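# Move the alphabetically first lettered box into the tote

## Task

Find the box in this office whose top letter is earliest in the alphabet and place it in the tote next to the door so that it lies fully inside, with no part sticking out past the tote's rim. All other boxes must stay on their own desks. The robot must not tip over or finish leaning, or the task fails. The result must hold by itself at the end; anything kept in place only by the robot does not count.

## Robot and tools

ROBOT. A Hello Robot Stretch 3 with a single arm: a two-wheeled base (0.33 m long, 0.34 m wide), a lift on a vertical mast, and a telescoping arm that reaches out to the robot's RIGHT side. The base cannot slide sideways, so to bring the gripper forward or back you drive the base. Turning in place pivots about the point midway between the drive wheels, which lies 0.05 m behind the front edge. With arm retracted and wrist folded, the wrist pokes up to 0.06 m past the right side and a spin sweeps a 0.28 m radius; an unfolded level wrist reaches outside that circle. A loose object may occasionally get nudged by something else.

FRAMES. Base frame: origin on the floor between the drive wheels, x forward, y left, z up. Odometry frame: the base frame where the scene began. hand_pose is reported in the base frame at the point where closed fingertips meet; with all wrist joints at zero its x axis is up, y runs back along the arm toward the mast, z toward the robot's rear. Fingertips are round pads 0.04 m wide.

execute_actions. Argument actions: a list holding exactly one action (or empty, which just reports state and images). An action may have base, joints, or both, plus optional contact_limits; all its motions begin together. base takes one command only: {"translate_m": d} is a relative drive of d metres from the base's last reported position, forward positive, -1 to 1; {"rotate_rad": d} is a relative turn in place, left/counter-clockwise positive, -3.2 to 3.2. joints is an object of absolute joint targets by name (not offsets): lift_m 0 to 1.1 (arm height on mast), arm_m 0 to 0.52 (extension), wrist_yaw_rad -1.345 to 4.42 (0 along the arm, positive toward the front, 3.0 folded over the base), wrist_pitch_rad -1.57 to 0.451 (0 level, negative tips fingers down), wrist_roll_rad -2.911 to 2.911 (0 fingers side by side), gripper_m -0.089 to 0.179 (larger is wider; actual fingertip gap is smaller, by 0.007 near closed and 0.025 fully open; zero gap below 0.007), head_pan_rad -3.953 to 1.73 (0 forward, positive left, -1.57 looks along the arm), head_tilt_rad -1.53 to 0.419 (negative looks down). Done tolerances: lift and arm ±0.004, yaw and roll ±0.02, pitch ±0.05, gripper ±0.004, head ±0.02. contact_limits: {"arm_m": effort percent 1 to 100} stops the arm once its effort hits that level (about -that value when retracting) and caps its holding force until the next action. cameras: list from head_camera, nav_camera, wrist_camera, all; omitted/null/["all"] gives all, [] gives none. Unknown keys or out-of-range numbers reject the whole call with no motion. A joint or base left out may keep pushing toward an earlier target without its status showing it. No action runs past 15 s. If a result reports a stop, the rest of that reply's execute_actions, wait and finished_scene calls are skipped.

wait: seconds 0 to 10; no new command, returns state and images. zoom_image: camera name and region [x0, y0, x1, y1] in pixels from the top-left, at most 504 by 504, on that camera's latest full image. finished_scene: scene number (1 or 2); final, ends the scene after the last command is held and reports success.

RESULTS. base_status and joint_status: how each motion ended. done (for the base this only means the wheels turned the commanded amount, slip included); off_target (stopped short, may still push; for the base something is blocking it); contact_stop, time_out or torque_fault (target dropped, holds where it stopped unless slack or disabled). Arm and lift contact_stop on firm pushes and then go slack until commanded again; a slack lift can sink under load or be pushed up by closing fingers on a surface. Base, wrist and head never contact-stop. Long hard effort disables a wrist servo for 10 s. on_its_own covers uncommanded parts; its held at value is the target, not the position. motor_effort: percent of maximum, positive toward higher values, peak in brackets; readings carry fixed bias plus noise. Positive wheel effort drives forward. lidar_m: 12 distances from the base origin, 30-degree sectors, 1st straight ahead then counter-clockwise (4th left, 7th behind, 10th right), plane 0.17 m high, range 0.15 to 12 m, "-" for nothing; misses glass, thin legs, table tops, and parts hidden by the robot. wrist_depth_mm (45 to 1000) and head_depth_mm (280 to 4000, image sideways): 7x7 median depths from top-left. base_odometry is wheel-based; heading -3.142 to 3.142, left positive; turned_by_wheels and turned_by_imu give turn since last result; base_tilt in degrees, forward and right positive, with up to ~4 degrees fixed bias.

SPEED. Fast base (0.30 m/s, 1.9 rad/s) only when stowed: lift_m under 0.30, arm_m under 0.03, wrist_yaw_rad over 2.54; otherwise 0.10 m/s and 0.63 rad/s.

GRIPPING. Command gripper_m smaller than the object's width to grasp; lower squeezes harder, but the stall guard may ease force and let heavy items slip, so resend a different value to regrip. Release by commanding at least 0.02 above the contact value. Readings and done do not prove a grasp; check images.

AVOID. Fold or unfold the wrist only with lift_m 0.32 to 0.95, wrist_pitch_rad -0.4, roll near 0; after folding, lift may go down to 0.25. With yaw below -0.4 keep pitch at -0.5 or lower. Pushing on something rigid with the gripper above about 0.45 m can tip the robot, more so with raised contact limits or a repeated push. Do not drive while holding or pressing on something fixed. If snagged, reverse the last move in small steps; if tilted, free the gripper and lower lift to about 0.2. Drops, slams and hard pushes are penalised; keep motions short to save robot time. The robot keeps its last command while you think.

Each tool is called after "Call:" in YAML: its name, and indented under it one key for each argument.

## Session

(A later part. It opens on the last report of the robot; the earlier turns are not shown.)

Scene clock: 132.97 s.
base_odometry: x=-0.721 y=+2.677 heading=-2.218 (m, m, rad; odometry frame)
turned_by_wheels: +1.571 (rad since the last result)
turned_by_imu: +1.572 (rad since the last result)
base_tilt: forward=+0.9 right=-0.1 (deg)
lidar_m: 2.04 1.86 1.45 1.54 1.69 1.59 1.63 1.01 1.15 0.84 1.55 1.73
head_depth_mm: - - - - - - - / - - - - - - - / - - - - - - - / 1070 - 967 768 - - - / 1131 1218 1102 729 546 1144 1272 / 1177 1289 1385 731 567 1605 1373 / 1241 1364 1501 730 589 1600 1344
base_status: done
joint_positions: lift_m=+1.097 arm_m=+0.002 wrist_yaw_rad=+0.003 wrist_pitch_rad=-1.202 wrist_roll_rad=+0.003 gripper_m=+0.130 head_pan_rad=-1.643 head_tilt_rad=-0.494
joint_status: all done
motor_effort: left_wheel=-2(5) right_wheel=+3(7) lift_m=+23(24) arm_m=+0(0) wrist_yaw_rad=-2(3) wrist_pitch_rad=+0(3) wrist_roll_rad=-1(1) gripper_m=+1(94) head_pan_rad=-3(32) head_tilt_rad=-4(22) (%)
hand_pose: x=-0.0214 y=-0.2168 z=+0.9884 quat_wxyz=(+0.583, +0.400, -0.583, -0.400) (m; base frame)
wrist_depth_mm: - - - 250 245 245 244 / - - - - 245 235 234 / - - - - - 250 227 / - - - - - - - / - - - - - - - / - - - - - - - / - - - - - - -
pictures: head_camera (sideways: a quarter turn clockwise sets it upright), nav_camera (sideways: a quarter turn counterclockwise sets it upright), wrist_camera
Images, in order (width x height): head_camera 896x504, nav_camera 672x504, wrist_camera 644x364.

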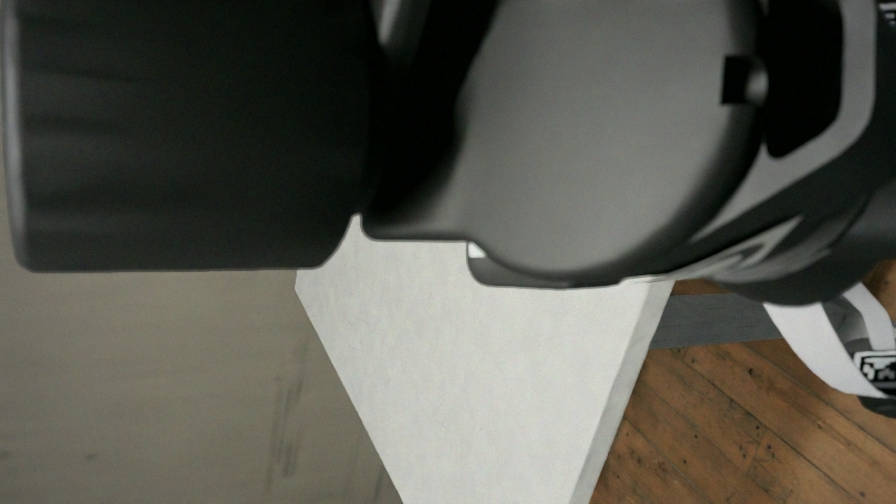

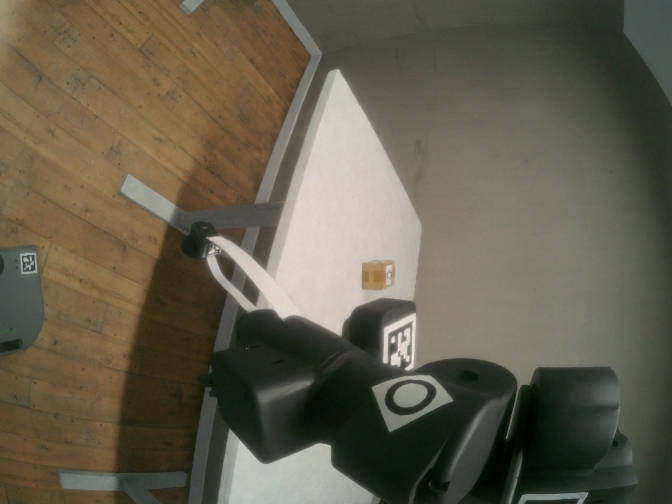

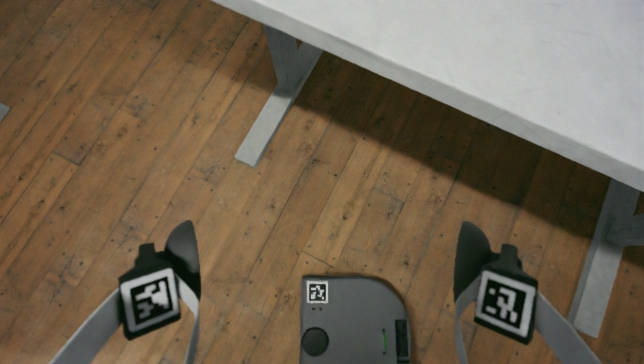

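Call:
execute_actions:
  actions:
    - {"joints": {"arm_m": 0.36, "wrist_pitch_rad": -1.0}}
  cameras: ["head_camera", "wrist_camera"]

Scene clock: 142.07 s.
base_odometry: x=-0.721 y=+2.677 heading=-2.218 (m, m, rad; odometry frame)
turned_by_wheels: +0.000 (rad since the last result)
turned_by_imu: +0.001 (rad since the last result)
base_tilt: forward=+1.0 right=-0.1 (deg)
lidar_m: 2.04 1.86 1.45 1.55 1.68 1.59 1.63 1.01 1.15 0.84 1.55 1.74
head_depth_mm: - 1026 1055 732 544 436 1340 / 965 1043 1100 733 545 449 1343 / 1014 - 1069 700 544 476 1331 / 1068 1165 964 725 544 1471 1335 / 1127 1221 1105 696 546 1153 1269 / 1183 1284 1368 733 566 1595 1345 / 1239 1368 1498 729 589 1609 1337
base_status: not commanded
joint_positions: lift_m=+1.097 arm_m=+0.360 wrist_yaw_rad=+0.002 wrist_pitch_rad=-1.011 wrist_roll_rad=+0.003 gripper_m=+0.130 head_pan_rad=-1.643 head_tilt_rad=-0.494
joint_status: all done
motor_effort: left_wheel=-2(2) right_wheel=+3(3) lift_m=+23(23) arm_m=+5(7) wrist_yaw_rad=-2(2) wrist_pitch_rad=+3(0) wrist_roll_rad=-1(1) gripper_m=+0(0) head_pan_rad=-3(3) head_tilt_rad=-2(4) (%)
hand_pose: x=-0.0214 y=-0.6202 z=+1.0062 quat_wxyz=(+0.618, +0.342, -0.619, -0.343) (m; base frame)
wrist_depth_mm: 319 317 315 315 317 314 315 / 289 289 290 279 279 288 288 / 268 268 268 259 213 267 265 / 249 247 249 243 244 248 247 / 232 231 232 232 231 234 230 / 218 220 216 216 216 - 216 / 207 201 204 204 204 201 203
pictures: head_camera (sideways: a quarter turn clockwise sets it upright), wrist_camera
Images, in order (width x height): head_camera 896x504, wrist_camera 644x364.

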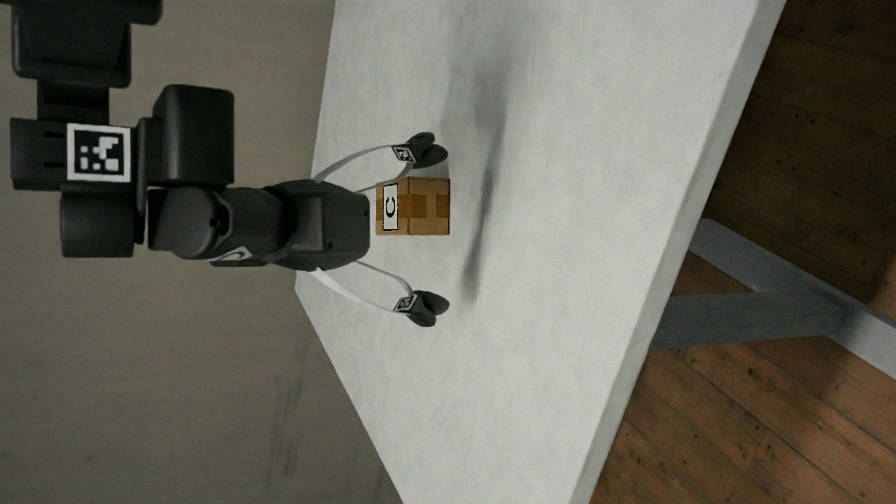

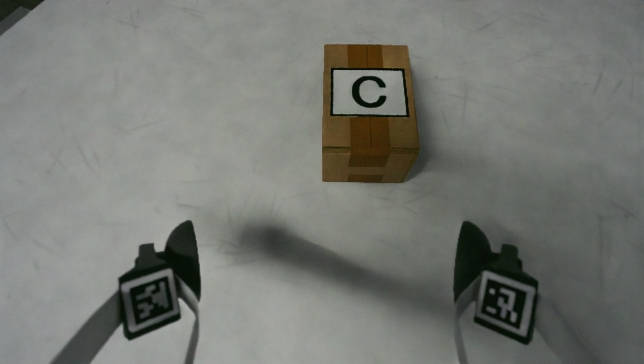

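Call:
execute_actions:
  actions:
    - {"base": {"translate_m": -0.026}, "joints": {"arm_m": 0.465}}
  cameras: ["head_camera", "wrist_camera"]

Scene clock: 152.20 s.
base_odometry: x=-0.706 y=+2.698 heading=-2.218 (m, m, rad; odometry frame)
turned_by_wheels: +0.000 (rad since the last result)
turned_by_imu: +0.001 (rad since the last result)
base_tilt: forward=+1.0 right=-0.2 (deg)
lidar_m: 2.07 1.89 1.47 1.54 1.66 1.57 1.61 0.98 1.14 0.84 1.53 1.76
head_depth_mm: - 1009 1041 731 546 435 1313 / 961 1054 1089 731 544 435 1348 / - 1118 1111 716 546 462 1346 / 1055 1163 1031 701 544 1439 1330 / 1111 1200 1109 728 545 1141 1272 / 1161 1283 1361 729 544 1618 1334 / 1226 1353 1475 732 564 1621 1336
base_status: done
joint_positions: lift_m=+1.097 arm_m=+0.465 wrist_yaw_rad=+0.002 wrist_pitch_rad=-1.011 wrist_roll_rad=+0.003 gripper_m=+0.130 head_pan_rad=-1.643 head_tilt_rad=-0.494
joint_status: all done
motor_effort: left_wheel=-2(6) right_wheel=+2(5) lift_m=+23(23) arm_m=+5(6) wrist_yaw_rad=-1(1) wrist_pitch_rad=+3(3) wrist_roll_rad=-1(1) gripper_m=+0(0) head_pan_rad=-1(2) head_tilt_rad=-3(4) (%)
hand_pose: x=-0.0214 y=-0.7253 z=+1.0062 quat_wxyz=(+0.618, +0.342, -0.619, -0.343) (m; base frame)
wrist_depth_mm: 325 315 316 314 316 315 315 / 289 290 288 289 289 288 289 / 268 267 266 266 266 265 265 / 248 247 247 191 247 248 246 / 232 230 230 178 231 233 230 / 216 220 216 168 213 - 216 / 206 201 204 161 201 201 202
pictures: head_camera (sideways: a quarter turn clockwise sets it upright), wrist_camera
Images, in order (width x height): head_camera 896x504, wrist_camera 644x364.

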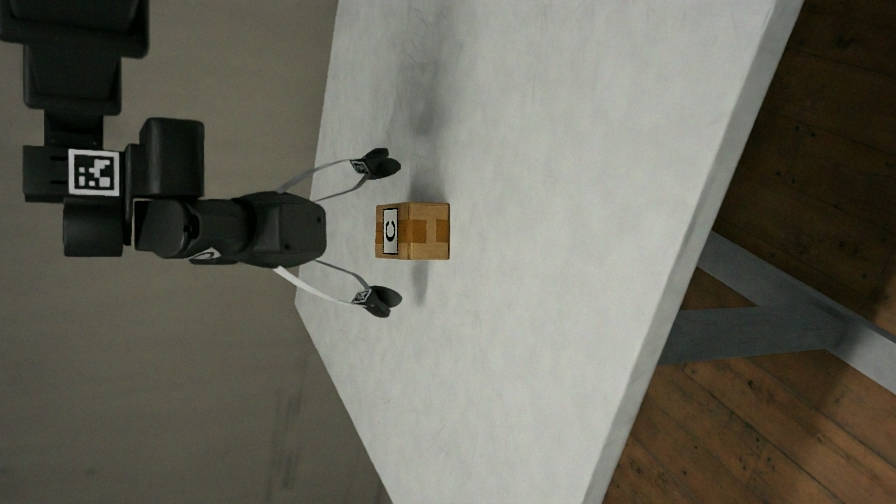

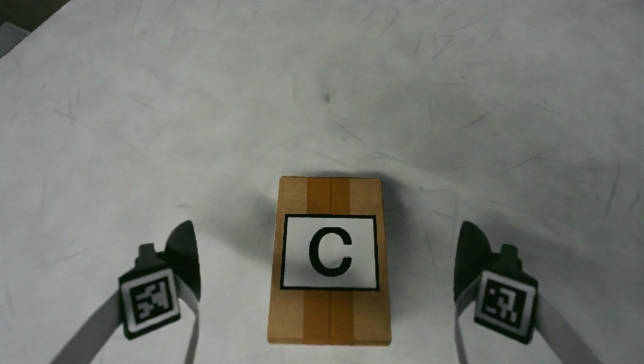

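Call:
execute_actions:
  actions:
    - {"joints": {"lift_m": 1.061, "arm_m": 0.469, "gripper_m": 0.095}}
  cameras: ["head_camera", "wrist_camera"]

Scene clock: 156.60 s.
base_odometry: x=-0.706 y=+2.698 heading=-2.218 (m, m, rad; odometry frame)
turned_by_wheels: +0.000 (rad since the last result)
turned_by_imu: +0.001 (rad since the last result)
base_tilt: forward=+0.9 right=-0.1 (deg)
lidar_m: 2.07 1.88 1.47 1.55 1.67 1.57 1.60 0.98 1.14 0.84 1.53 1.76
head_depth_mm: 929 - 1040 729 546 435 1307 / 969 1063 1092 731 544 435 1339 / 1010 - 1102 708 545 462 1340 / 1067 1163 1029 703 545 1444 1334 / 1117 1208 1108 731 545 1141 1270 / 1161 1274 1345 729 546 1612 1335 / 1225 1350 1494 727 566 1603 1340
base_status: not commanded
joint_positions: lift_m=+1.061 arm_m=+0.469 wrist_yaw_rad=+0.002 wrist_pitch_rad=-1.011 wrist_roll_rad=+0.003 gripper_m=+0.095 head_pan_rad=-1.643 head_tilt_rad=-0.494
joint_status: all done
motor_effort: left_wheel=-2(2) right_wheel=+2(2) lift_m=+16(17) arm_m=+5(5) wrist_yaw_rad=-1(1) wrist_pitch_rad=+3(3) wrist_roll_rad=-1(1) gripper_m=+0(94) head_pan_rad=-2(2) head_tilt_rad=-4(3) (%)
hand_pose: x=-0.0214 y=-0.7293 z=+0.9700 quat_wxyz=(+0.618, +0.342, -0.619, -0.343) (m; base frame)
wrist_depth_mm: 265 264 263 263 264 262 262 / 243 242 241 242 241 240 241 / 223 224 223 223 223 223 223 / 208 207 207 151 204 207 206 / 194 194 193 141 187 193 193 / 181 181 178 132 134 180 180 / 171 171 168 125 165 170 170
pictures: head_camera (sideways: a quarter turn clockwise sets it upright), wrist_camera
Images, in order (width x height): head_camera 896x504, wrist_camera 644x364.

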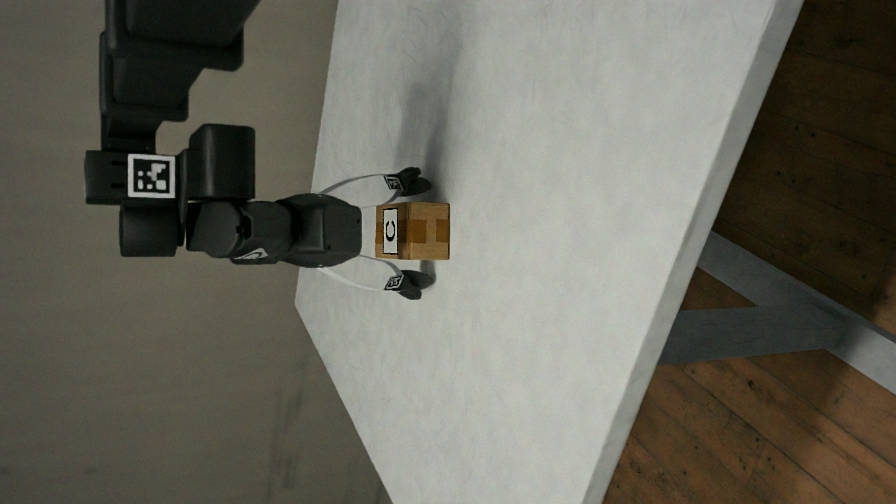

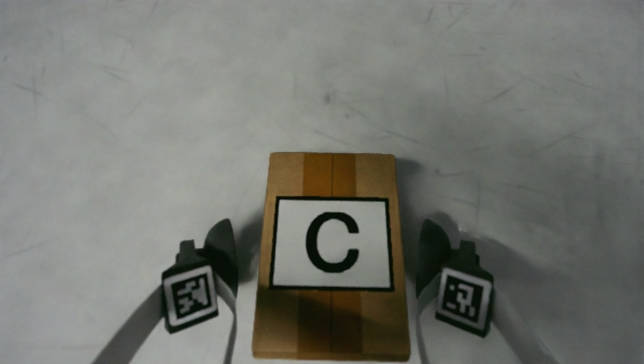

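Good position. Closing the gripper.

Call:
execute_actions:
  actions:
    - {"joints": {"gripper_m": 0.012}}
  cameras: ["wrist_camera"]

Call:
execute_actions:
  actions:
    - {"joints": {"lift_m": 1.097}}
  cameras: ["head_camera", "wrist_camera"]

Scene clock: 159.77 s.
base_odometry: x=-0.706 y=+2.698 heading=-2.218 (m, m, rad; odometry frame)
turned_by_wheels: +0.000 (rad since the last result)
turned_by_imu: +0.000 (rad since the last result)
base_tilt: forward=+1.0 right=-0.2 (deg)
lidar_m: 2.07 1.88 1.47 1.55 1.66 1.57 1.61 0.98 1.14 0.84 1.53 1.76
head_depth_mm: 933 - 1041 730 546 435 1305 / 968 1062 1091 732 543 436 1334 / 1011 - 1106 701 545 462 1332 / 1064 1162 1034 700 544 1438 1337 / 1113 1208 1110 729 546 1149 1269 / 1173 1273 1353 729 543 1609 1347 / 1233 1343 1479 729 565 1608 1334
base_status: not commanded
joint_positions: lift_m=+1.061 arm_m=+0.469 wrist_yaw_rad=+0.002 wrist_pitch_rad=-1.011 wrist_roll_rad=+0.003 gripper_m=+0.013 head_pan_rad=-1.643 head_tilt_rad=-0.494
joint_status: all done
motor_effort: left_wheel=-2(2) right_wheel=+2(2) lift_m=+17(16) arm_m=+5(5) wrist_yaw_rad=-1(1) wrist_pitch_rad=+3(3) wrist_roll_rad=-1(1) gripper_m=-26(99) head_pan_rad=-3(2) head_tilt_rad=-3(3) (%)
hand_pose: x=-0.0214 y=-0.7293 z=+0.9700 quat_wxyz=(+0.618, +0.342, -0.619, -0.343) (m; base frame)
wrist_depth_mm: 265 264 264 263 263 263 263 / 243 241 242 241 242 241 241 / 223 223 223 223 222 222 222 / 208 207 207 150 203 206 205 / 194 193 192 140 190 192 192 / 181 181 133 131 131 181 180 / 170 170 168 124 146 170 169
pictures: wrist_camera
Images, in order (width x height): wrist_camera 644x364.

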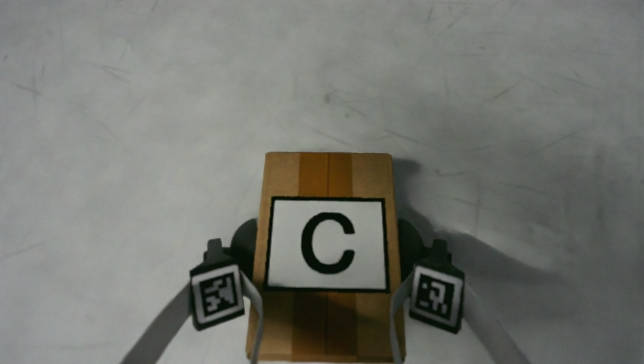

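Scene clock: 160.90 s.
base_odometry: x=-0.706 y=+2.698 heading=-2.218 (m, m, rad; odometry frame)
turned_by_wheels: +0.000 (rad since the last result)
turned_by_imu: +0.000 (rad since the last result)
base_tilt: forward=+0.8 right=-0.2 (deg)
lidar_m: 2.07 1.88 1.47 1.55 1.66 1.57 1.61 0.98 1.14 0.84 1.53 1.76
head_depth_mm: - 1009 1039 730 546 436 1308 / 960 1048 1094 732 546 436 1341 / 1005 1117 1103 715 545 463 1346 / 1057 1162 1031 694 544 1436 1339 / 1109 1208 1109 730 546 1139 1275 / 1169 1275 1359 729 545 1601 1344 / 1233 1349 1483 732 566 1609 1340
base_status: not commanded
joint_positions: lift_m=+1.097 arm_m=+0.469 wrist_yaw_rad=+0.002 wrist_pitch_rad=-1.011 wrist_roll_rad=+0.003 gripper_m=+0.019 head_pan_rad=-1.643 head_tilt_rad=-0.494
joint_status: all done
on_its_own: gripper_m is held at +0.019, not at your +0.012, by its stall guard, which is still easing
motor_effort: left_wheel=-2(2) right_wheel=+2(2) lift_m=+23(22) arm_m=+5(5) wrist_yaw_rad=-1(1) wrist_pitch_rad=+3(3) wrist_roll_rad=-1(1) gripper_m=-11(26) head_pan_rad=-2(2) head_tilt_rad=-2(3) (%)
hand_pose: x=-0.0214 y=-0.7292 z=+1.0056 quat_wxyz=(+0.618, +0.343, -0.619, -0.343) (m; base frame)
wrist_depth_mm: 325 316 314 314 316 313 313 / 289 288 288 286 287 288 287 / 266 266 265 266 265 264 265 / 246 248 246 150 243 246 245 / 230 231 230 140 225 230 228 / 216 216 133 132 131 216 215 / 203 203 201 124 162 203 202
pictures: head_camera (sideways: a quarter turn clockwise sets it upright), wrist_camera
Images, in order (width x height): head_camera 896x504, wrist_camera 644x364.

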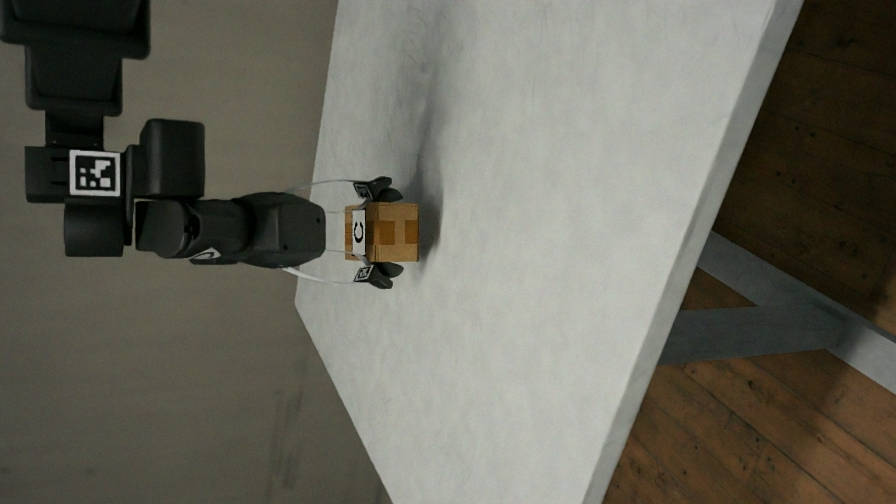

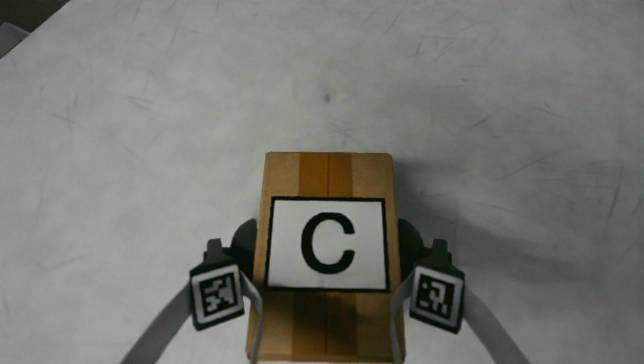

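Call:
execute_actions:
  actions:
    - {"base": {"rotate_rad": 1.718}, "joints": {"arm_m": 0.002, "wrist_pitch_rad": -0.4, "head_pan_rad": -0.2, "head_tilt_rad": -0.6}}

Scene clock: 188.13 s.
base_odometry: x=-0.706 y=+2.698 heading=-0.500 (m, m, rad; odometry frame)
turned_by_wheels: +1.718 (rad since the last result)
turned_by_imu: +1.719 (rad since the last result)
base_tilt: forward=+1.1 right=-0.1 (deg)
lidar_m: 1.55 1.60 1.57 0.99 1.17 1.14 0.84 1.76 1.76 1.90 1.46 1.47
head_depth_mm: 1570 1562 1780 1987 1736 1487 1258 / 1604 1773 1849 2072 1790 1470 1262 / 1377 1481 1646 1914 1782 1472 1267 / 2957 3226 3112 2258 1791 1475 1264 / 2499 2719 2800 2252 1783 1477 1253 / 2244 2353 2510 2275 1791 1485 1264 / 1965 2095 2178 2218 1801 1487 1260
base_status: done
joint_positions: lift_m=+1.097 arm_m=+0.002 wrist_yaw_rad=+0.002 wrist_pitch_rad=-0.428 wrist_roll_rad=+0.003 gripper_m=+0.023 head_pan_rad=-0.207 head_tilt_rad=-0.593
joint_status: all done
on_its_own: gripper_m is held at +0.022, not at your +0.012, by its stall guard, which is not easing now
motor_effort: left_wheel=-2(8) right_wheel=+2(9) lift_m=+24(23) arm_m=-4(5) wrist_yaw_rad=-1(1) wrist_pitch_rad=+9(10) wrist_roll_rad=-1(1) gripper_m=-21(22) head_pan_rad=+3(33) head_tilt_rad=-4(17) (%)
hand_pose: x=-0.0212 y=-0.3706 z=+1.1072 quat_wxyz=(+0.690, +0.151, -0.691, -0.150) (m; base frame)
wrist_depth_mm: - - - - - - - / - - - - - - - / - - - - - - - / - - - 150 - - - / - - - 140 - - - / - - 133 131 131 - - / - - - 124 - - -
pictures: head_camera (sideways: a quarter turn clockwise sets it upright), nav_camera (sideways: a quarter turn counterclockwise sets it upright), wrist_camera
Images, in order (width x height): head_camera 896x504, nav_camera 672x504, wrist_camera 644x364.

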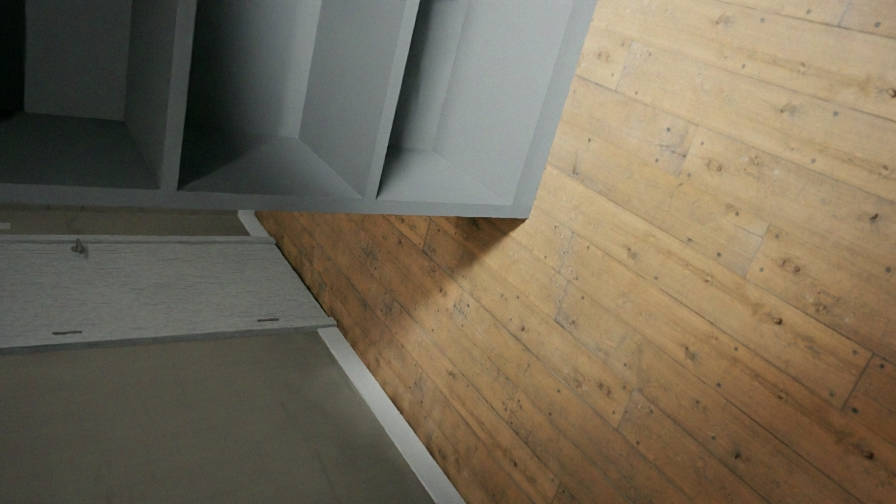

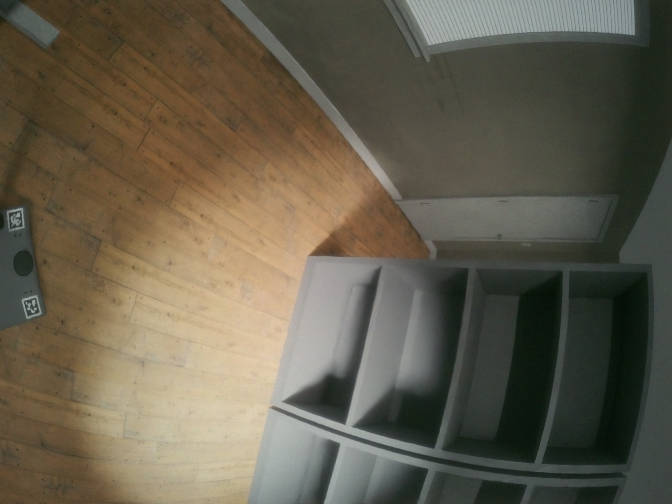

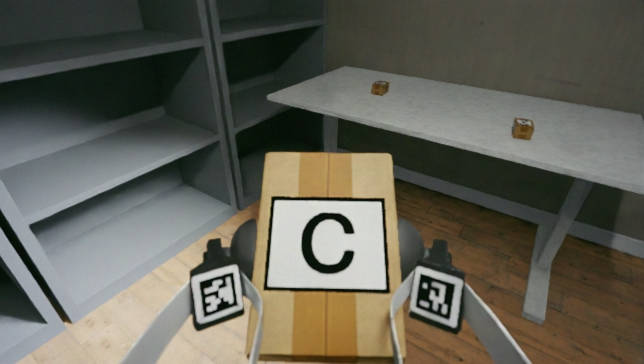

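Call:
execute_actions:
  actions:
    - {"base": {"rotate_rad": 0.045}, "joints": {"lift_m": 1.0, "wrist_yaw_rad": 1.0}}
  cameras: []

Call:
execute_actions:
  actions:
    - {"base": {"translate_m": 1.0}, "joints": {"lift_m": 0.29, "wrist_yaw_rad": 2.6, "head_pan_rad": -0.5, "head_tilt_rad": -0.9}}

Scene clock: 195.83 s.
base_odometry: x=-0.706 y=+2.698 heading=-0.455 (m, m, rad; odometry frame)
turned_by_wheels: +0.045 (rad since the last result)
turned_by_imu: +0.045 (rad since the last result)
base_tilt: forward=+0.9 right=-0.1 (deg)
lidar_m: 1.55 1.59 1.57 0.98 1.16 1.14 0.84 1.85 1.76 1.89 1.47 1.55
head_depth_mm: 1601 1707 1809 2007 1751 1471 1256 / 1464 1581 1762 2075 1790 1474 1263 / 3003 3288 1657 1940 1792 1480 1260 / 2718 3001 2976 2274 1792 1479 1262 / 2338 2590 2735 2291 1778 1485 1255 / 2080 2241 2400 2276 1782 1483 1262 / 1863 1950 2118 2184 1809 1484 1266
base_status: done
joint_positions: lift_m=+1.000 arm_m=+0.002 wrist_yaw_rad=+0.997 wrist_pitch_rad=-0.427 wrist_roll_rad=+0.003 gripper_m=+0.023 head_pan_rad=-0.207 head_tilt_rad=-0.593
joint_status: all done
on_its_own: gripper_m is held at +0.022, not at your +0.012, by its stall guard, which is not easing now
motor_effort: left_wheel=-2(5) right_wheel=+3(7) lift_m=+17(18) arm_m=-4(4) wrist_yaw_rad=+4(5) wrist_pitch_rad=+9(9) wrist_roll_rad=-1(1) gripper_m=-22(22) head_pan_rad=+3(1) head_tilt_rad=-3(4) (%)
hand_pose: x=+0.1660 y=-0.2687 z=+1.0107 quat_wxyz=(+0.678, +0.462, -0.536, +0.198) (m; base frame)
wrist_depth_mm: - - - - - - - / - - - - - - - / - - - - - - - / - - - 149 - - - / - - - 140 - - - / - - 134 131 131 - - / - - - 124 - - -
pictures: none
No camera images: the call's "cameras" was empty. Leave "cameras" out to get every camera's image.

Scene clock: 205.23 s.
base_odometry: x=+0.193 y=+2.258 heading=-0.455 (m, m, rad; odometry frame)
turned_by_wheels: +0.000 (rad since the last result)
turned_by_imu: +0.000 (rad since the last result)
base_tilt: forward=+1.0 right=-0.2 (deg)
lidar_m: 1.25 0.99 0.97 1.05 1.58 1.48 1.84 2.51 1.92 1.08 1.11 0.64
head_depth_mm: 593 1076 1120 968 1321 1255 1123 / 2481 667 1040 952 1333 1251 1128 / 2599 2262 1924 1613 1369 1247 1128 / 2634 2270 1897 1626 1428 1255 1136 / 2611 2324 1917 1625 1421 1263 1134 / 2143 2206 1942 1626 1437 1260 1132 / 1753 1856 1870 1639 1434 1272 1134
base_status: done
joint_positions: lift_m=+0.290 arm_m=+0.002 wrist_yaw_rad=+2.597 wrist_pitch_rad=-0.427 wrist_roll_rad=+0.003 gripper_m=+0.023 head_pan_rad=-0.493 head_tilt_rad=-0.890
joint_status: all done
on_its_own: gripper_m is held at +0.022, not at your +0.012, by its stall guard, which is not easing now
motor_effort: left_wheel=-1(6) right_wheel=+2(8) lift_m=+16(16) arm_m=-4(4) wrist_yaw_rad=+4(6) wrist_pitch_rad=+9(8) wrist_roll_rad=-1(1) gripper_m=-22(22) head_pan_rad=-2(18) head_tilt_rad=-6(30) (%)
hand_pose: x=+0.0943 y=+0.0435 z=+0.3008 quat_wxyz=(+0.330, +0.706, -0.042, +0.624) (m; base frame)
wrist_depth_mm: - - 984 950 928 889 868 / - - - - 984 966 950 / - - - - - - - / 811 806 817 150 775 830 842 / 648 651 643 140 624 655 664 / 535 539 133 131 131 542 550 / 476 472 442 124 281 464 462
pictures: head_camera (sideways: a quarter turn clockwise sets it upright), nav_camera (sideways: a quarter turn counterclockwise sets it upright), wrist_camera
Images, in order (width x height): head_camera 896x504, nav_camera 672x504, wrist_camera 644x364.

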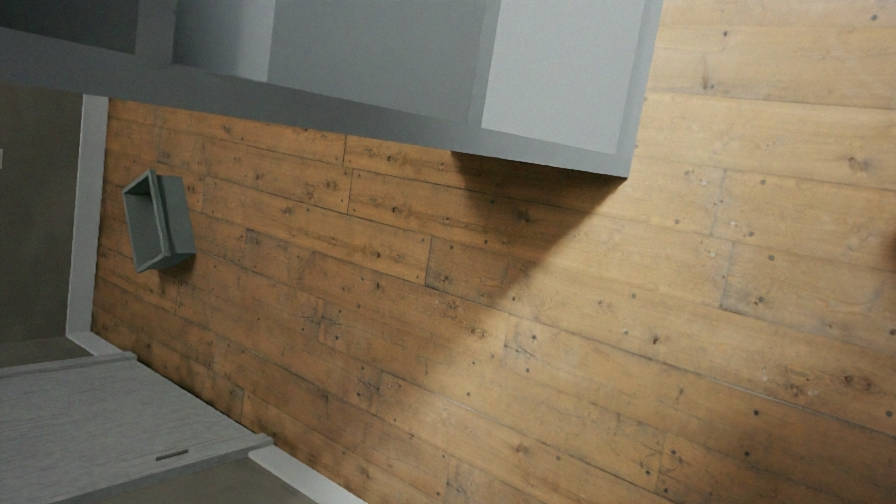

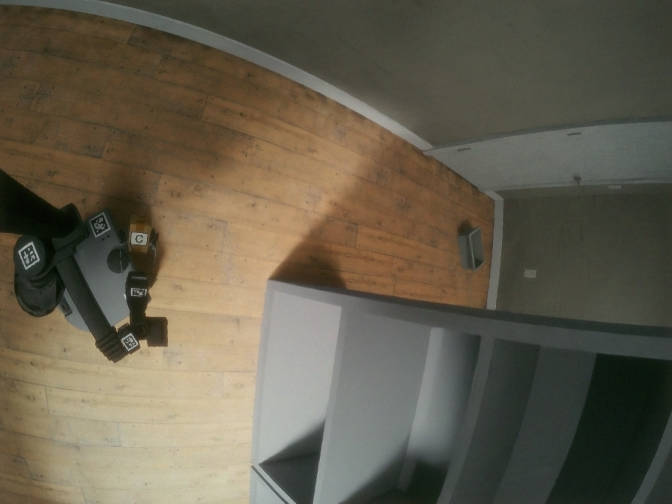

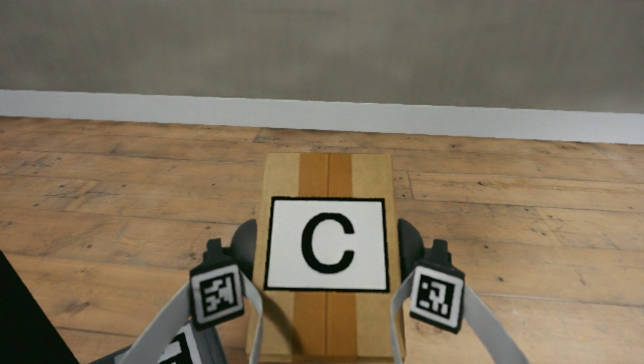

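Call:
execute_actions:
  actions:
    - {"base": {"translate_m": 0.95}, "joints": {"head_pan_rad": -0.85, "head_tilt_rad": -0.7}}
  cameras: ["head_camera"]

Scene clock: 214.97 s.
base_odometry: x=+1.046 y=+1.840 heading=-0.455 (m, m, rad; odometry frame)
turned_by_wheels: +0.000 (rad since the last result)
turned_by_imu: +0.000 (rad since the last result)
base_tilt: forward=+1.0 right=-0.3 (deg)
lidar_m: 0.53 0.42 0.41 0.44 0.67 2.28 2.78 0.56 0.56 0.60 2.10 1.07
head_depth_mm: 1880 2095 2312 1951 1620 1370 1195 / 1856 2059 2307 1955 1608 1368 1187 / 1828 2027 2280 1954 1609 1366 1193 / 1788 2024 2238 1897 1607 1373 1189 / 1770 1981 2264 1911 1623 1381 1200 / 1769 1946 2208 1983 1622 1379 1198 / 1727 1904 2069 1812 1578 1375 1201
base_status: done
joint_positions: lift_m=+0.290 arm_m=+0.002 wrist_yaw_rad=+2.597 wrist_pitch_rad=-0.427 wrist_roll_rad=+0.003 gripper_m=+0.023 head_pan_rad=-0.843 head_tilt_rad=-0.704
joint_status: all done
on_its_own: gripper_m is held at +0.022, not at your +0.012, by its stall guard, which is not easing now
motor_effort: left_wheel=-1(5) right_wheel=+2(8) lift_m=+17(17) arm_m=-4(4) wrist_yaw_rad=+3(4) wrist_pitch_rad=+8(8) wrist_roll_rad=-1(1) gripper_m=-21(21) head_pan_rad=-2(18) head_tilt_rad=+1(20) (%)
hand_pose: x=+0.0943 y=+0.0436 z=+0.3008 quat_wxyz=(+0.330, +0.706, -0.042, +0.624) (m; base frame)
wrist_depth_mm: 432 424 414 404 396 384 375 / 478 465 449 440 426 416 403 / 521 506 492 477 460 451 441 / 579 566 544 150 498 493 476 / 620 598 569 140 538 534 515 / 536 541 133 131 131 546 543 / 475 470 442 124 281 464 467
pictures: head_camera (sideways: a quarter turn clockwise sets it upright)
Images, in order (width x height): head_camera 896x504.

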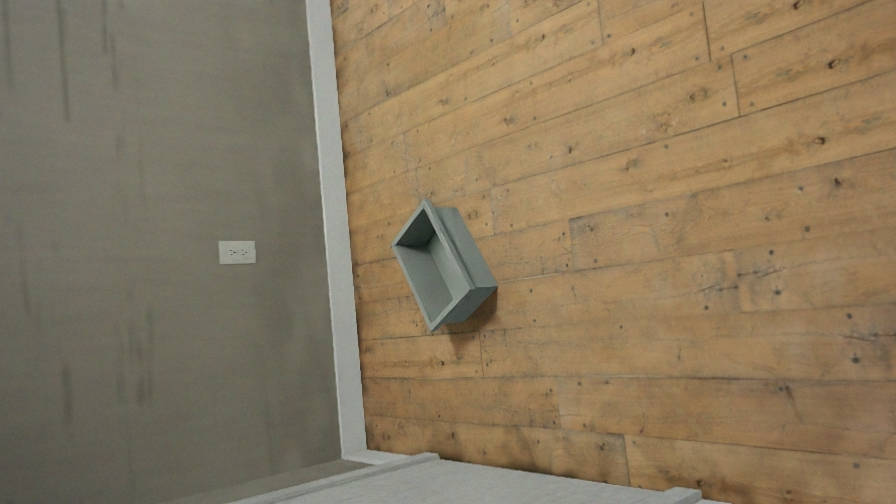

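Call:
execute_actions:
  actions:
    - {"base": {"rotate_rad": -0.805}, "joints": {"head_pan_rad": 0.05, "head_tilt_rad": -1.15}}
  cameras: []

Call:
execute_actions:
  actions:
    - {"base": {"translate_m": 1.0}}
  cameras: ["head_camera"]

Scene clock: 228.67 s.
base_odometry: x=+1.046 y=+1.840 heading=-1.260 (m, m, rad; odometry frame)
turned_by_wheels: -0.805 (rad since the last result)
turned_by_imu: -0.802 (rad since the last result)
base_tilt: forward=+1.1 right=-0.2 (deg)
lidar_m: 2.08 0.71 0.45 0.41 0.41 0.51 1.02 2.28 2.79 0.56 0.56 2.28
head_depth_mm: 1825 1650 1503 1377 1273 1178 1105 / 1819 1651 1505 1380 1266 1179 - / 1792 1662 1514 1393 1272 1180 - / 1871 1636 1517 1385 1274 1157 - / 1862 1666 1525 1385 1282 1190 - / 1862 1686 1526 1403 1291 1195 1134 / 1425 1366 1337 1305 1234 1171 1103
base_status: done
joint_positions: lift_m=+0.290 arm_m=+0.002 wrist_yaw_rad=+2.597 wrist_pitch_rad=-0.427 wrist_roll_rad=+0.003 gripper_m=+0.023 head_pan_rad=+0.043 head_tilt_rad=-1.136
joint_status: all done
on_its_own: gripper_m is held at +0.022, not at your +0.012, by its stall guard, which is not easing now
motor_effort: left_wheel=+3(8) right_wheel=-2(7) lift_m=+17(17) arm_m=-4(4) wrist_yaw_rad=+3(3) wrist_pitch_rad=+8(9) wrist_roll_rad=-1(1) gripper_m=-22(22) head_pan_rad=+3(30) head_tilt_rad=-7(36) (%)
hand_pose: x=+0.0943 y=+0.0435 z=+0.3008 quat_wxyz=(+0.330, +0.706, -0.042, +0.624) (m; base frame)
wrist_depth_mm: 351 397 470 570 736 971 - / 364 419 500 618 814 - - / 387 446 536 671 889 - - / 406 478 559 150 798 826 823 / 432 505 563 139 631 655 655 / 454 516 134 131 131 543 542 / 470 470 442 124 282 464 466
pictures: none
No camera images: the call's "cameras" was empty. Leave "cameras" out to get every camera's image.

Scene clock: 233.73 s.
base_odometry: x=+1.351 y=+0.888 heading=-1.260 (m, m, rad; odometry frame)
turned_by_wheels: +0.000 (rad since the last result)
turned_by_imu: -0.001 (rad since the last result)
base_tilt: forward=+0.9 right=-0.1 (deg)
lidar_m: 1.09 0.92 0.61 0.55 0.55 0.71 1.40 0.76 0.80 1.59 1.88 1.20
head_depth_mm: 1153 1407 1502 1368 1262 1174 1103 / 1143 1388 1499 1367 1266 1184 - / 1137 1388 1511 1362 1279 1185 - / 1129 1361 1513 1355 1263 1154 - / 1120 1368 1521 1391 1269 1189 - / 1116 1350 1531 1391 1290 1196 1138 / 1111 1340 1515 1396 1288 1200 1117
base_status: done
joint_positions: lift_m=+0.290 arm_m=+0.002 wrist_yaw_rad=+2.597 wrist_pitch_rad=-0.427 wrist_roll_rad=+0.003 gripper_m=+0.023 head_pan_rad=+0.043 head_tilt_rad=-1.137
joint_status: not commanded
on_its_own: gripper_m is held at +0.022, not at your +0.012, by its stall guard, which is not easing now
motor_effort: left_wheel=+3(9) right_wheel=-2(5) lift_m=+17(17) arm_m=-4(4) wrist_yaw_rad=+4(4) wrist_pitch_rad=+8(8) wrist_roll_rad=-1(1) gripper_m=-22(22) head_pan_rad=+3(3) head_tilt_rad=-7(8) (%)
hand_pose: x=+0.0943 y=+0.0435 z=+0.3008 quat_wxyz=(+0.330, +0.706, -0.041, +0.624) (m; base frame)
wrist_depth_mm: 456 524 609 745 - 975 815 / 476 550 661 812 - - 835 / 502 582 701 896 - - 876 / 527 620 736 150 776 822 840 / 567 628 651 140 463 602 548 / 537 544 133 131 131 447 410 / 477 476 445 124 281 465 440
pictures: head_camera (sideways: a quarter turn clockwise sets it upright)
Images, in order (width x height): head_camera 896x504.

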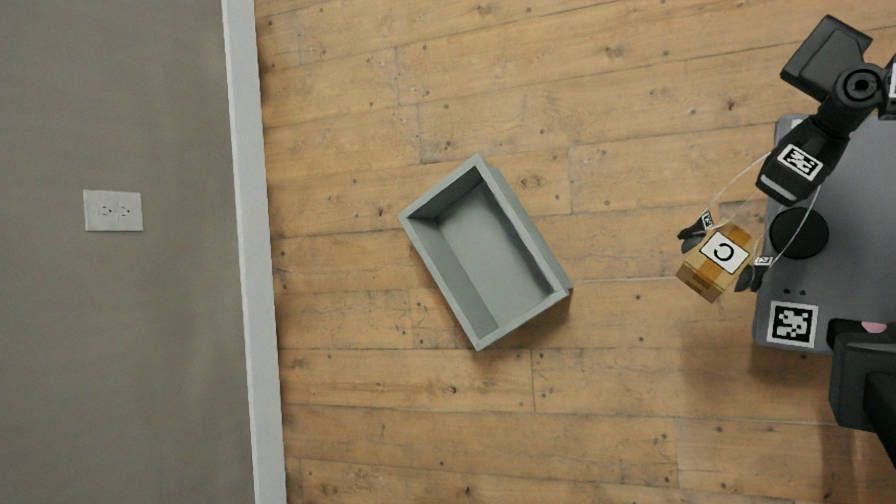

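Call:
execute_actions:
  actions:
    - {"base": {"rotate_rad": 1.637}, "joints": {"lift_m": 0.33, "wrist_yaw_rad": 0.62, "arm_m": 0.272, "head_pan_rad": -1.55, "head_tilt_rad": -1.15}}
  cameras: ["head_camera"]

Call:
execute_actions:
  actions:
    - {"joints": {"wrist_pitch_rad": -1.01, "lift_m": 0.27}}
  cameras: ["head_camera", "wrist_camera"]

Scene clock: 250.27 s.
base_odometry: x=+1.351 y=+0.888 heading=+0.377 (m, m, rad; odometry frame)
turned_by_wheels: +1.637 (rad since the last result)
turned_by_imu: +1.637 (rad since the last result)
base_tilt: forward=+1.0 right=-0.1 (deg)
lidar_m: 0.55 0.55 0.73 1.59 0.76 0.83 1.82 1.75 1.17 1.09 0.88 0.59
head_depth_mm: 1146 1391 1496 1378 1267 1176 1120 / 1139 1387 1502 1393 1270 - - / 1143 1382 1508 1341 1267 1219 - / 1127 1384 1514 1357 1262 1200 1115 / 1129 1375 1523 1392 1282 1191 1107 / 1130 1374 1519 1399 1288 1193 1115 / 1130 1367 1506 1404 1294 1197 1118
base_status: done
joint_positions: lift_m=+0.330 arm_m=+0.272 wrist_yaw_rad=+0.622 wrist_pitch_rad=-0.427 wrist_roll_rad=+0.002 gripper_m=+0.023 head_pan_rad=-1.543 head_tilt_rad=-1.137
joint_status: all done
on_its_own: gripper_m is held at +0.022, not at your +0.012, by its stall guard, which is not easing now
motor_effort: left_wheel=-1(7) right_wheel=+2(7) lift_m=+23(26) arm_m=+5(7) wrist_yaw_rad=-1(4) wrist_pitch_rad=+8(8) wrist_roll_rad=-1(1) gripper_m=-23(22) head_pan_rad=-1(33) head_tilt_rad=-7(9) (%)
hand_pose: x=+0.1085 y=-0.5981 z=+0.3404 quat_wxyz=(+0.703, +0.354, -0.612, +0.068) (m; base frame)
wrist_depth_mm: 451 576 704 626 548 485 431 / 463 608 768 678 591 518 459 / 486 632 825 746 640 553 488 / 510 662 809 150 649 594 522 / 526 656 709 139 672 623 556 / 548 592 133 131 131 596 565 / 499 507 487 124 303 506 506
pictures: head_camera (sideways: a quarter turn clockwise sets it upright)
Images, in order (width x height): head_camera 896x504.

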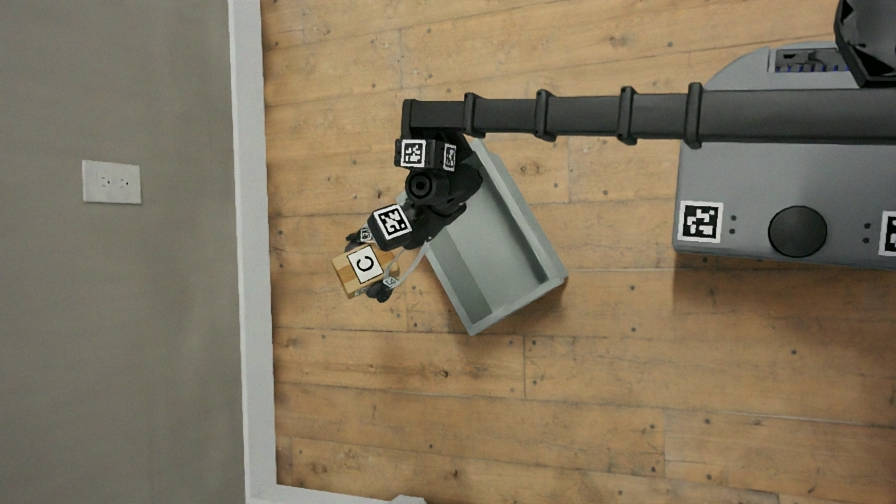

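Scene clock: 251.63 s.
base_odometry: x=+1.351 y=+0.888 heading=+0.377 (m, m, rad; odometry frame)
turned_by_wheels: +0.000 (rad since the last result)
turned_by_imu: +0.000 (rad since the last result)
base_tilt: forward=+0.9 right=-0.2 (deg)
lidar_m: 0.55 0.54 0.73 1.59 0.76 0.83 1.83 1.75 1.18 0.46 0.88 0.59
head_depth_mm: 1138 1397 1496 1375 1268 1182 1122 / 1138 1393 1499 1390 1270 - - / 1140 1395 1517 1408 1264 1218 - / 1137 1383 1514 1355 1263 1212 1119 / 1136 1382 1523 1393 1281 1187 1111 / 1135 1377 1530 1399 1282 1187 1108 / 1131 1373 1514 1400 1289 1198 1122
base_status: not commanded
joint_positions: lift_m=+0.270 arm_m=+0.272 wrist_yaw_rad=+0.622 wrist_pitch_rad=-1.020 wrist_roll_rad=+0.002 gripper_m=+0.023 head_pan_rad=-1.543 head_tilt_rad=-1.137
joint_status: all done
on_its_own: gripper_m is held at +0.022, not at your +0.012, by its stall guard, which is not easing now
motor_effort: left_wheel=-1(1) right_wheel=+2(2) lift_m=+17(19) arm_m=+5(5) wrist_yaw_rad=-2(2) wrist_pitch_rad=+3(8) wrist_roll_rad=-1(1) gripper_m=-22(22) head_pan_rad=-2(2) head_tilt_rad=-7(7) (%)
hand_pose: x=+0.0446 y=-0.5090 z=+0.1779 quat_wxyz=(+0.693, +0.517, -0.482, -0.141) (m; base frame)
wrist_depth_mm: 484 488 484 491 484 480 485 / 449 447 450 446 444 444 443 / 417 412 410 411 412 413 411 / 385 289 314 149 292 278 384 / 360 266 352 140 335 257 355 / 338 246 133 131 131 238 334 / 313 230 311 124 216 221 315
pictures: head_camera (sideways: a quarter turn clockwise sets it upright), wrist_camera
Images, in order (width x height): head_camera 896x504, wrist_camera 644x364.

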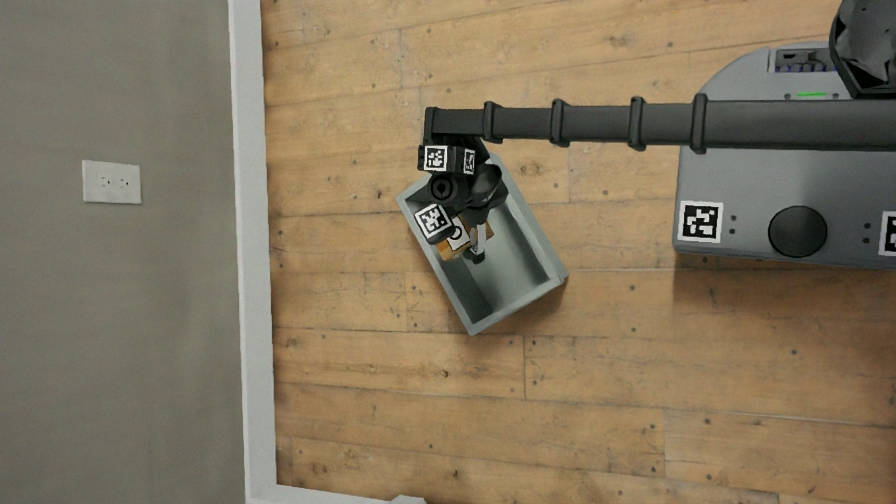

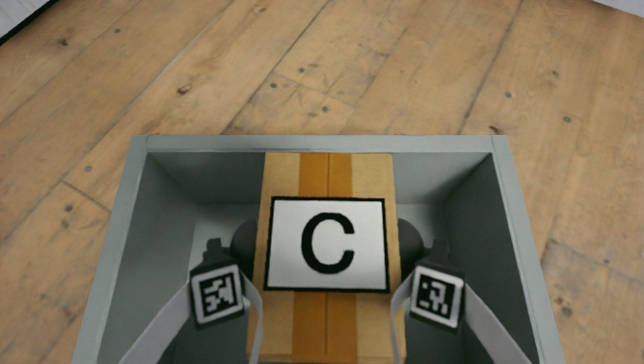

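Call:
execute_actions:
  actions:
    - {"base": {"translate_m": 0.031}, "joints": {"arm_m": 0.315, "wrist_pitch_rad": -1.09, "lift_m": 0.14}}
  cameras: ["head_camera", "wrist_camera"]

Scene clock: 264.77 s.
base_odometry: x=+1.380 y=+0.899 heading=+0.377 (m, m, rad; odometry frame)
turned_by_wheels: +0.000 (rad since the last result)
turned_by_imu: +0.000 (rad since the last result)
base_tilt: forward=+0.9 right=-0.3 (deg)
lidar_m: 0.52 0.52 0.69 1.51 0.78 0.84 1.82 1.74 1.17 1.09 0.83 0.56
head_depth_mm: 1141 1396 1508 1367 1262 1183 1124 / 1145 1380 1500 1398 1272 1201 - / 1138 1373 1512 1360 1280 - - / 1131 1384 1514 1352 1262 1211 1121 / 1127 1377 1522 1387 1284 1191 1114 / 1133 1371 1522 1399 1278 1187 1110 / 1126 1373 1518 1384 1299 1195 1117
base_status: done
joint_positions: lift_m=+0.140 arm_m=+0.315 wrist_yaw_rad=+0.622 wrist_pitch_rad=-1.098 wrist_roll_rad=+0.002 gripper_m=+0.023 head_pan_rad=-1.543 head_tilt_rad=-1.137
joint_status: all done
on_its_own: gripper_m is held at +0.022, not at your +0.012, by its stall guard, which is not easing now
motor_effort: left_wheel=-2(4) right_wheel=+2(7) lift_m=+17(17) arm_m=+5(6) wrist_yaw_rad=-1(1) wrist_pitch_rad=+3(3) wrist_roll_rad=-1(1) gripper_m=-21(23) head_pan_rad=-2(3) head_tilt_rad=-7(6) (%)
hand_pose: x=+0.0339 y=-0.5370 z=+0.0397 quat_wxyz=(+0.687, +0.536, -0.462, -0.168) (m; base frame)
wrist_depth_mm: 274 114 114 114 114 113 113 / 124 124 124 124 123 123 123 / 163 162 163 162 162 162 150 / 177 216 217 150 215 214 157 / 177 209 209 140 206 208 158 / 177 199 133 131 131 197 157 / 177 189 187 124 156 189 158
pictures: head_camera (sideways: a quarter turn clockwise sets it upright), wrist_camera
Images, in order (width x height): head_camera 896x504, wrist_camera 644x364.

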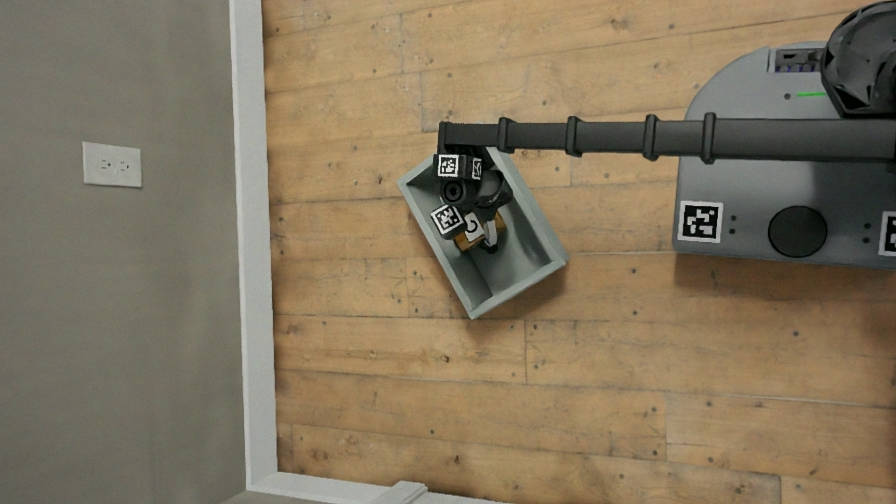

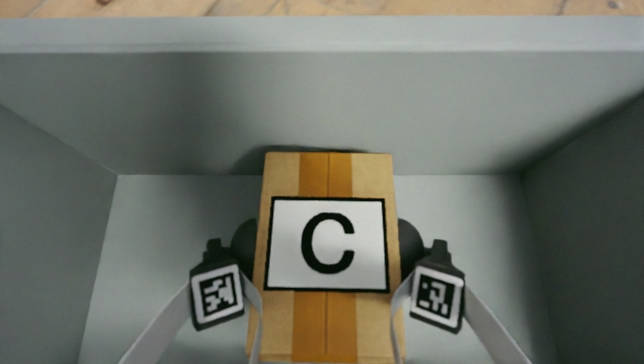

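Call:
execute_actions:
  actions:
    - {"joints": {"lift_m": 0.127}}
  cameras: ["wrist_camera"]

Scene clock: 269.37 s.
base_odometry: x=+1.380 y=+0.899 heading=+0.377 (m, m, rad; odometry frame)
turned_by_wheels: +0.000 (rad since the last result)
turned_by_imu: +0.001 (rad since the last result)
base_tilt: forward=+1.1 right=-0.2 (deg)
lidar_m: 0.52 0.52 0.69 1.51 0.78 0.84 1.83 1.75 1.17 1.09 0.83 0.56
head_depth_mm: 1148 1389 1494 1379 1271 1177 1117 / 1136 1375 1503 1388 1279 1198 - / 1136 1381 1511 1375 1272 - - / 1132 1370 1514 1352 1271 1203 1119 / 1127 1379 1521 1390 1285 1190 1116 / 1125 1366 1527 1410 1281 1195 1109 / 1132 1366 1498 1384 1289 1196 1118
base_status: not commanded
joint_positions: lift_m=+0.127 arm_m=+0.315 wrist_yaw_rad=+0.622 wrist_pitch_rad=-1.098 wrist_roll_rad=+0.002 gripper_m=+0.023 head_pan_rad=-1.543 head_tilt_rad=-1.137
joint_status: all done
on_its_own: gripper_m is held at +0.022, not at your +0.012, by its stall guard, which is not easing now
motor_effort: left_wheel=-2(2) right_wheel=+2(2) lift_m=+17(18) arm_m=+5(5) wrist_yaw_rad=-1(2) wrist_pitch_rad=+2(2) wrist_roll_rad=-1(1) gripper_m=-22(22) head_pan_rad=-2(2) head_tilt_rad=-7(6) (%)
hand_pose: x=+0.0338 y=-0.5370 z=+0.0267 quat_wxyz=(+0.687, +0.536, -0.462, -0.168) (m; base frame)
wrist_depth_mm: 102 100 100 100 100 100 99 / 124 124 124 124 124 123 123 / 163 163 163 162 162 162 150 / 178 205 204 149 202 203 157 / 177 196 196 140 193 195 157 / 177 187 133 131 131 185 157 / 174 178 175 123 150 176 157
pictures: wrist_camera
Images, in order (width x height): wrist_camera 644x364.

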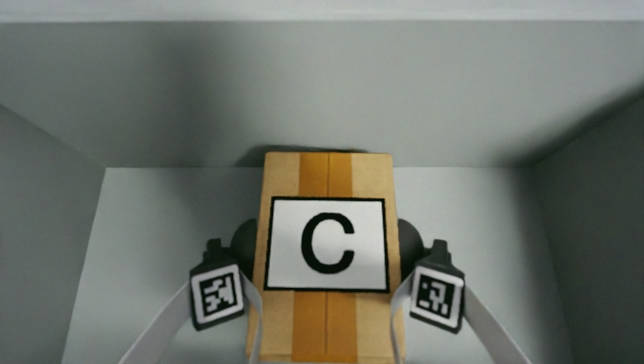

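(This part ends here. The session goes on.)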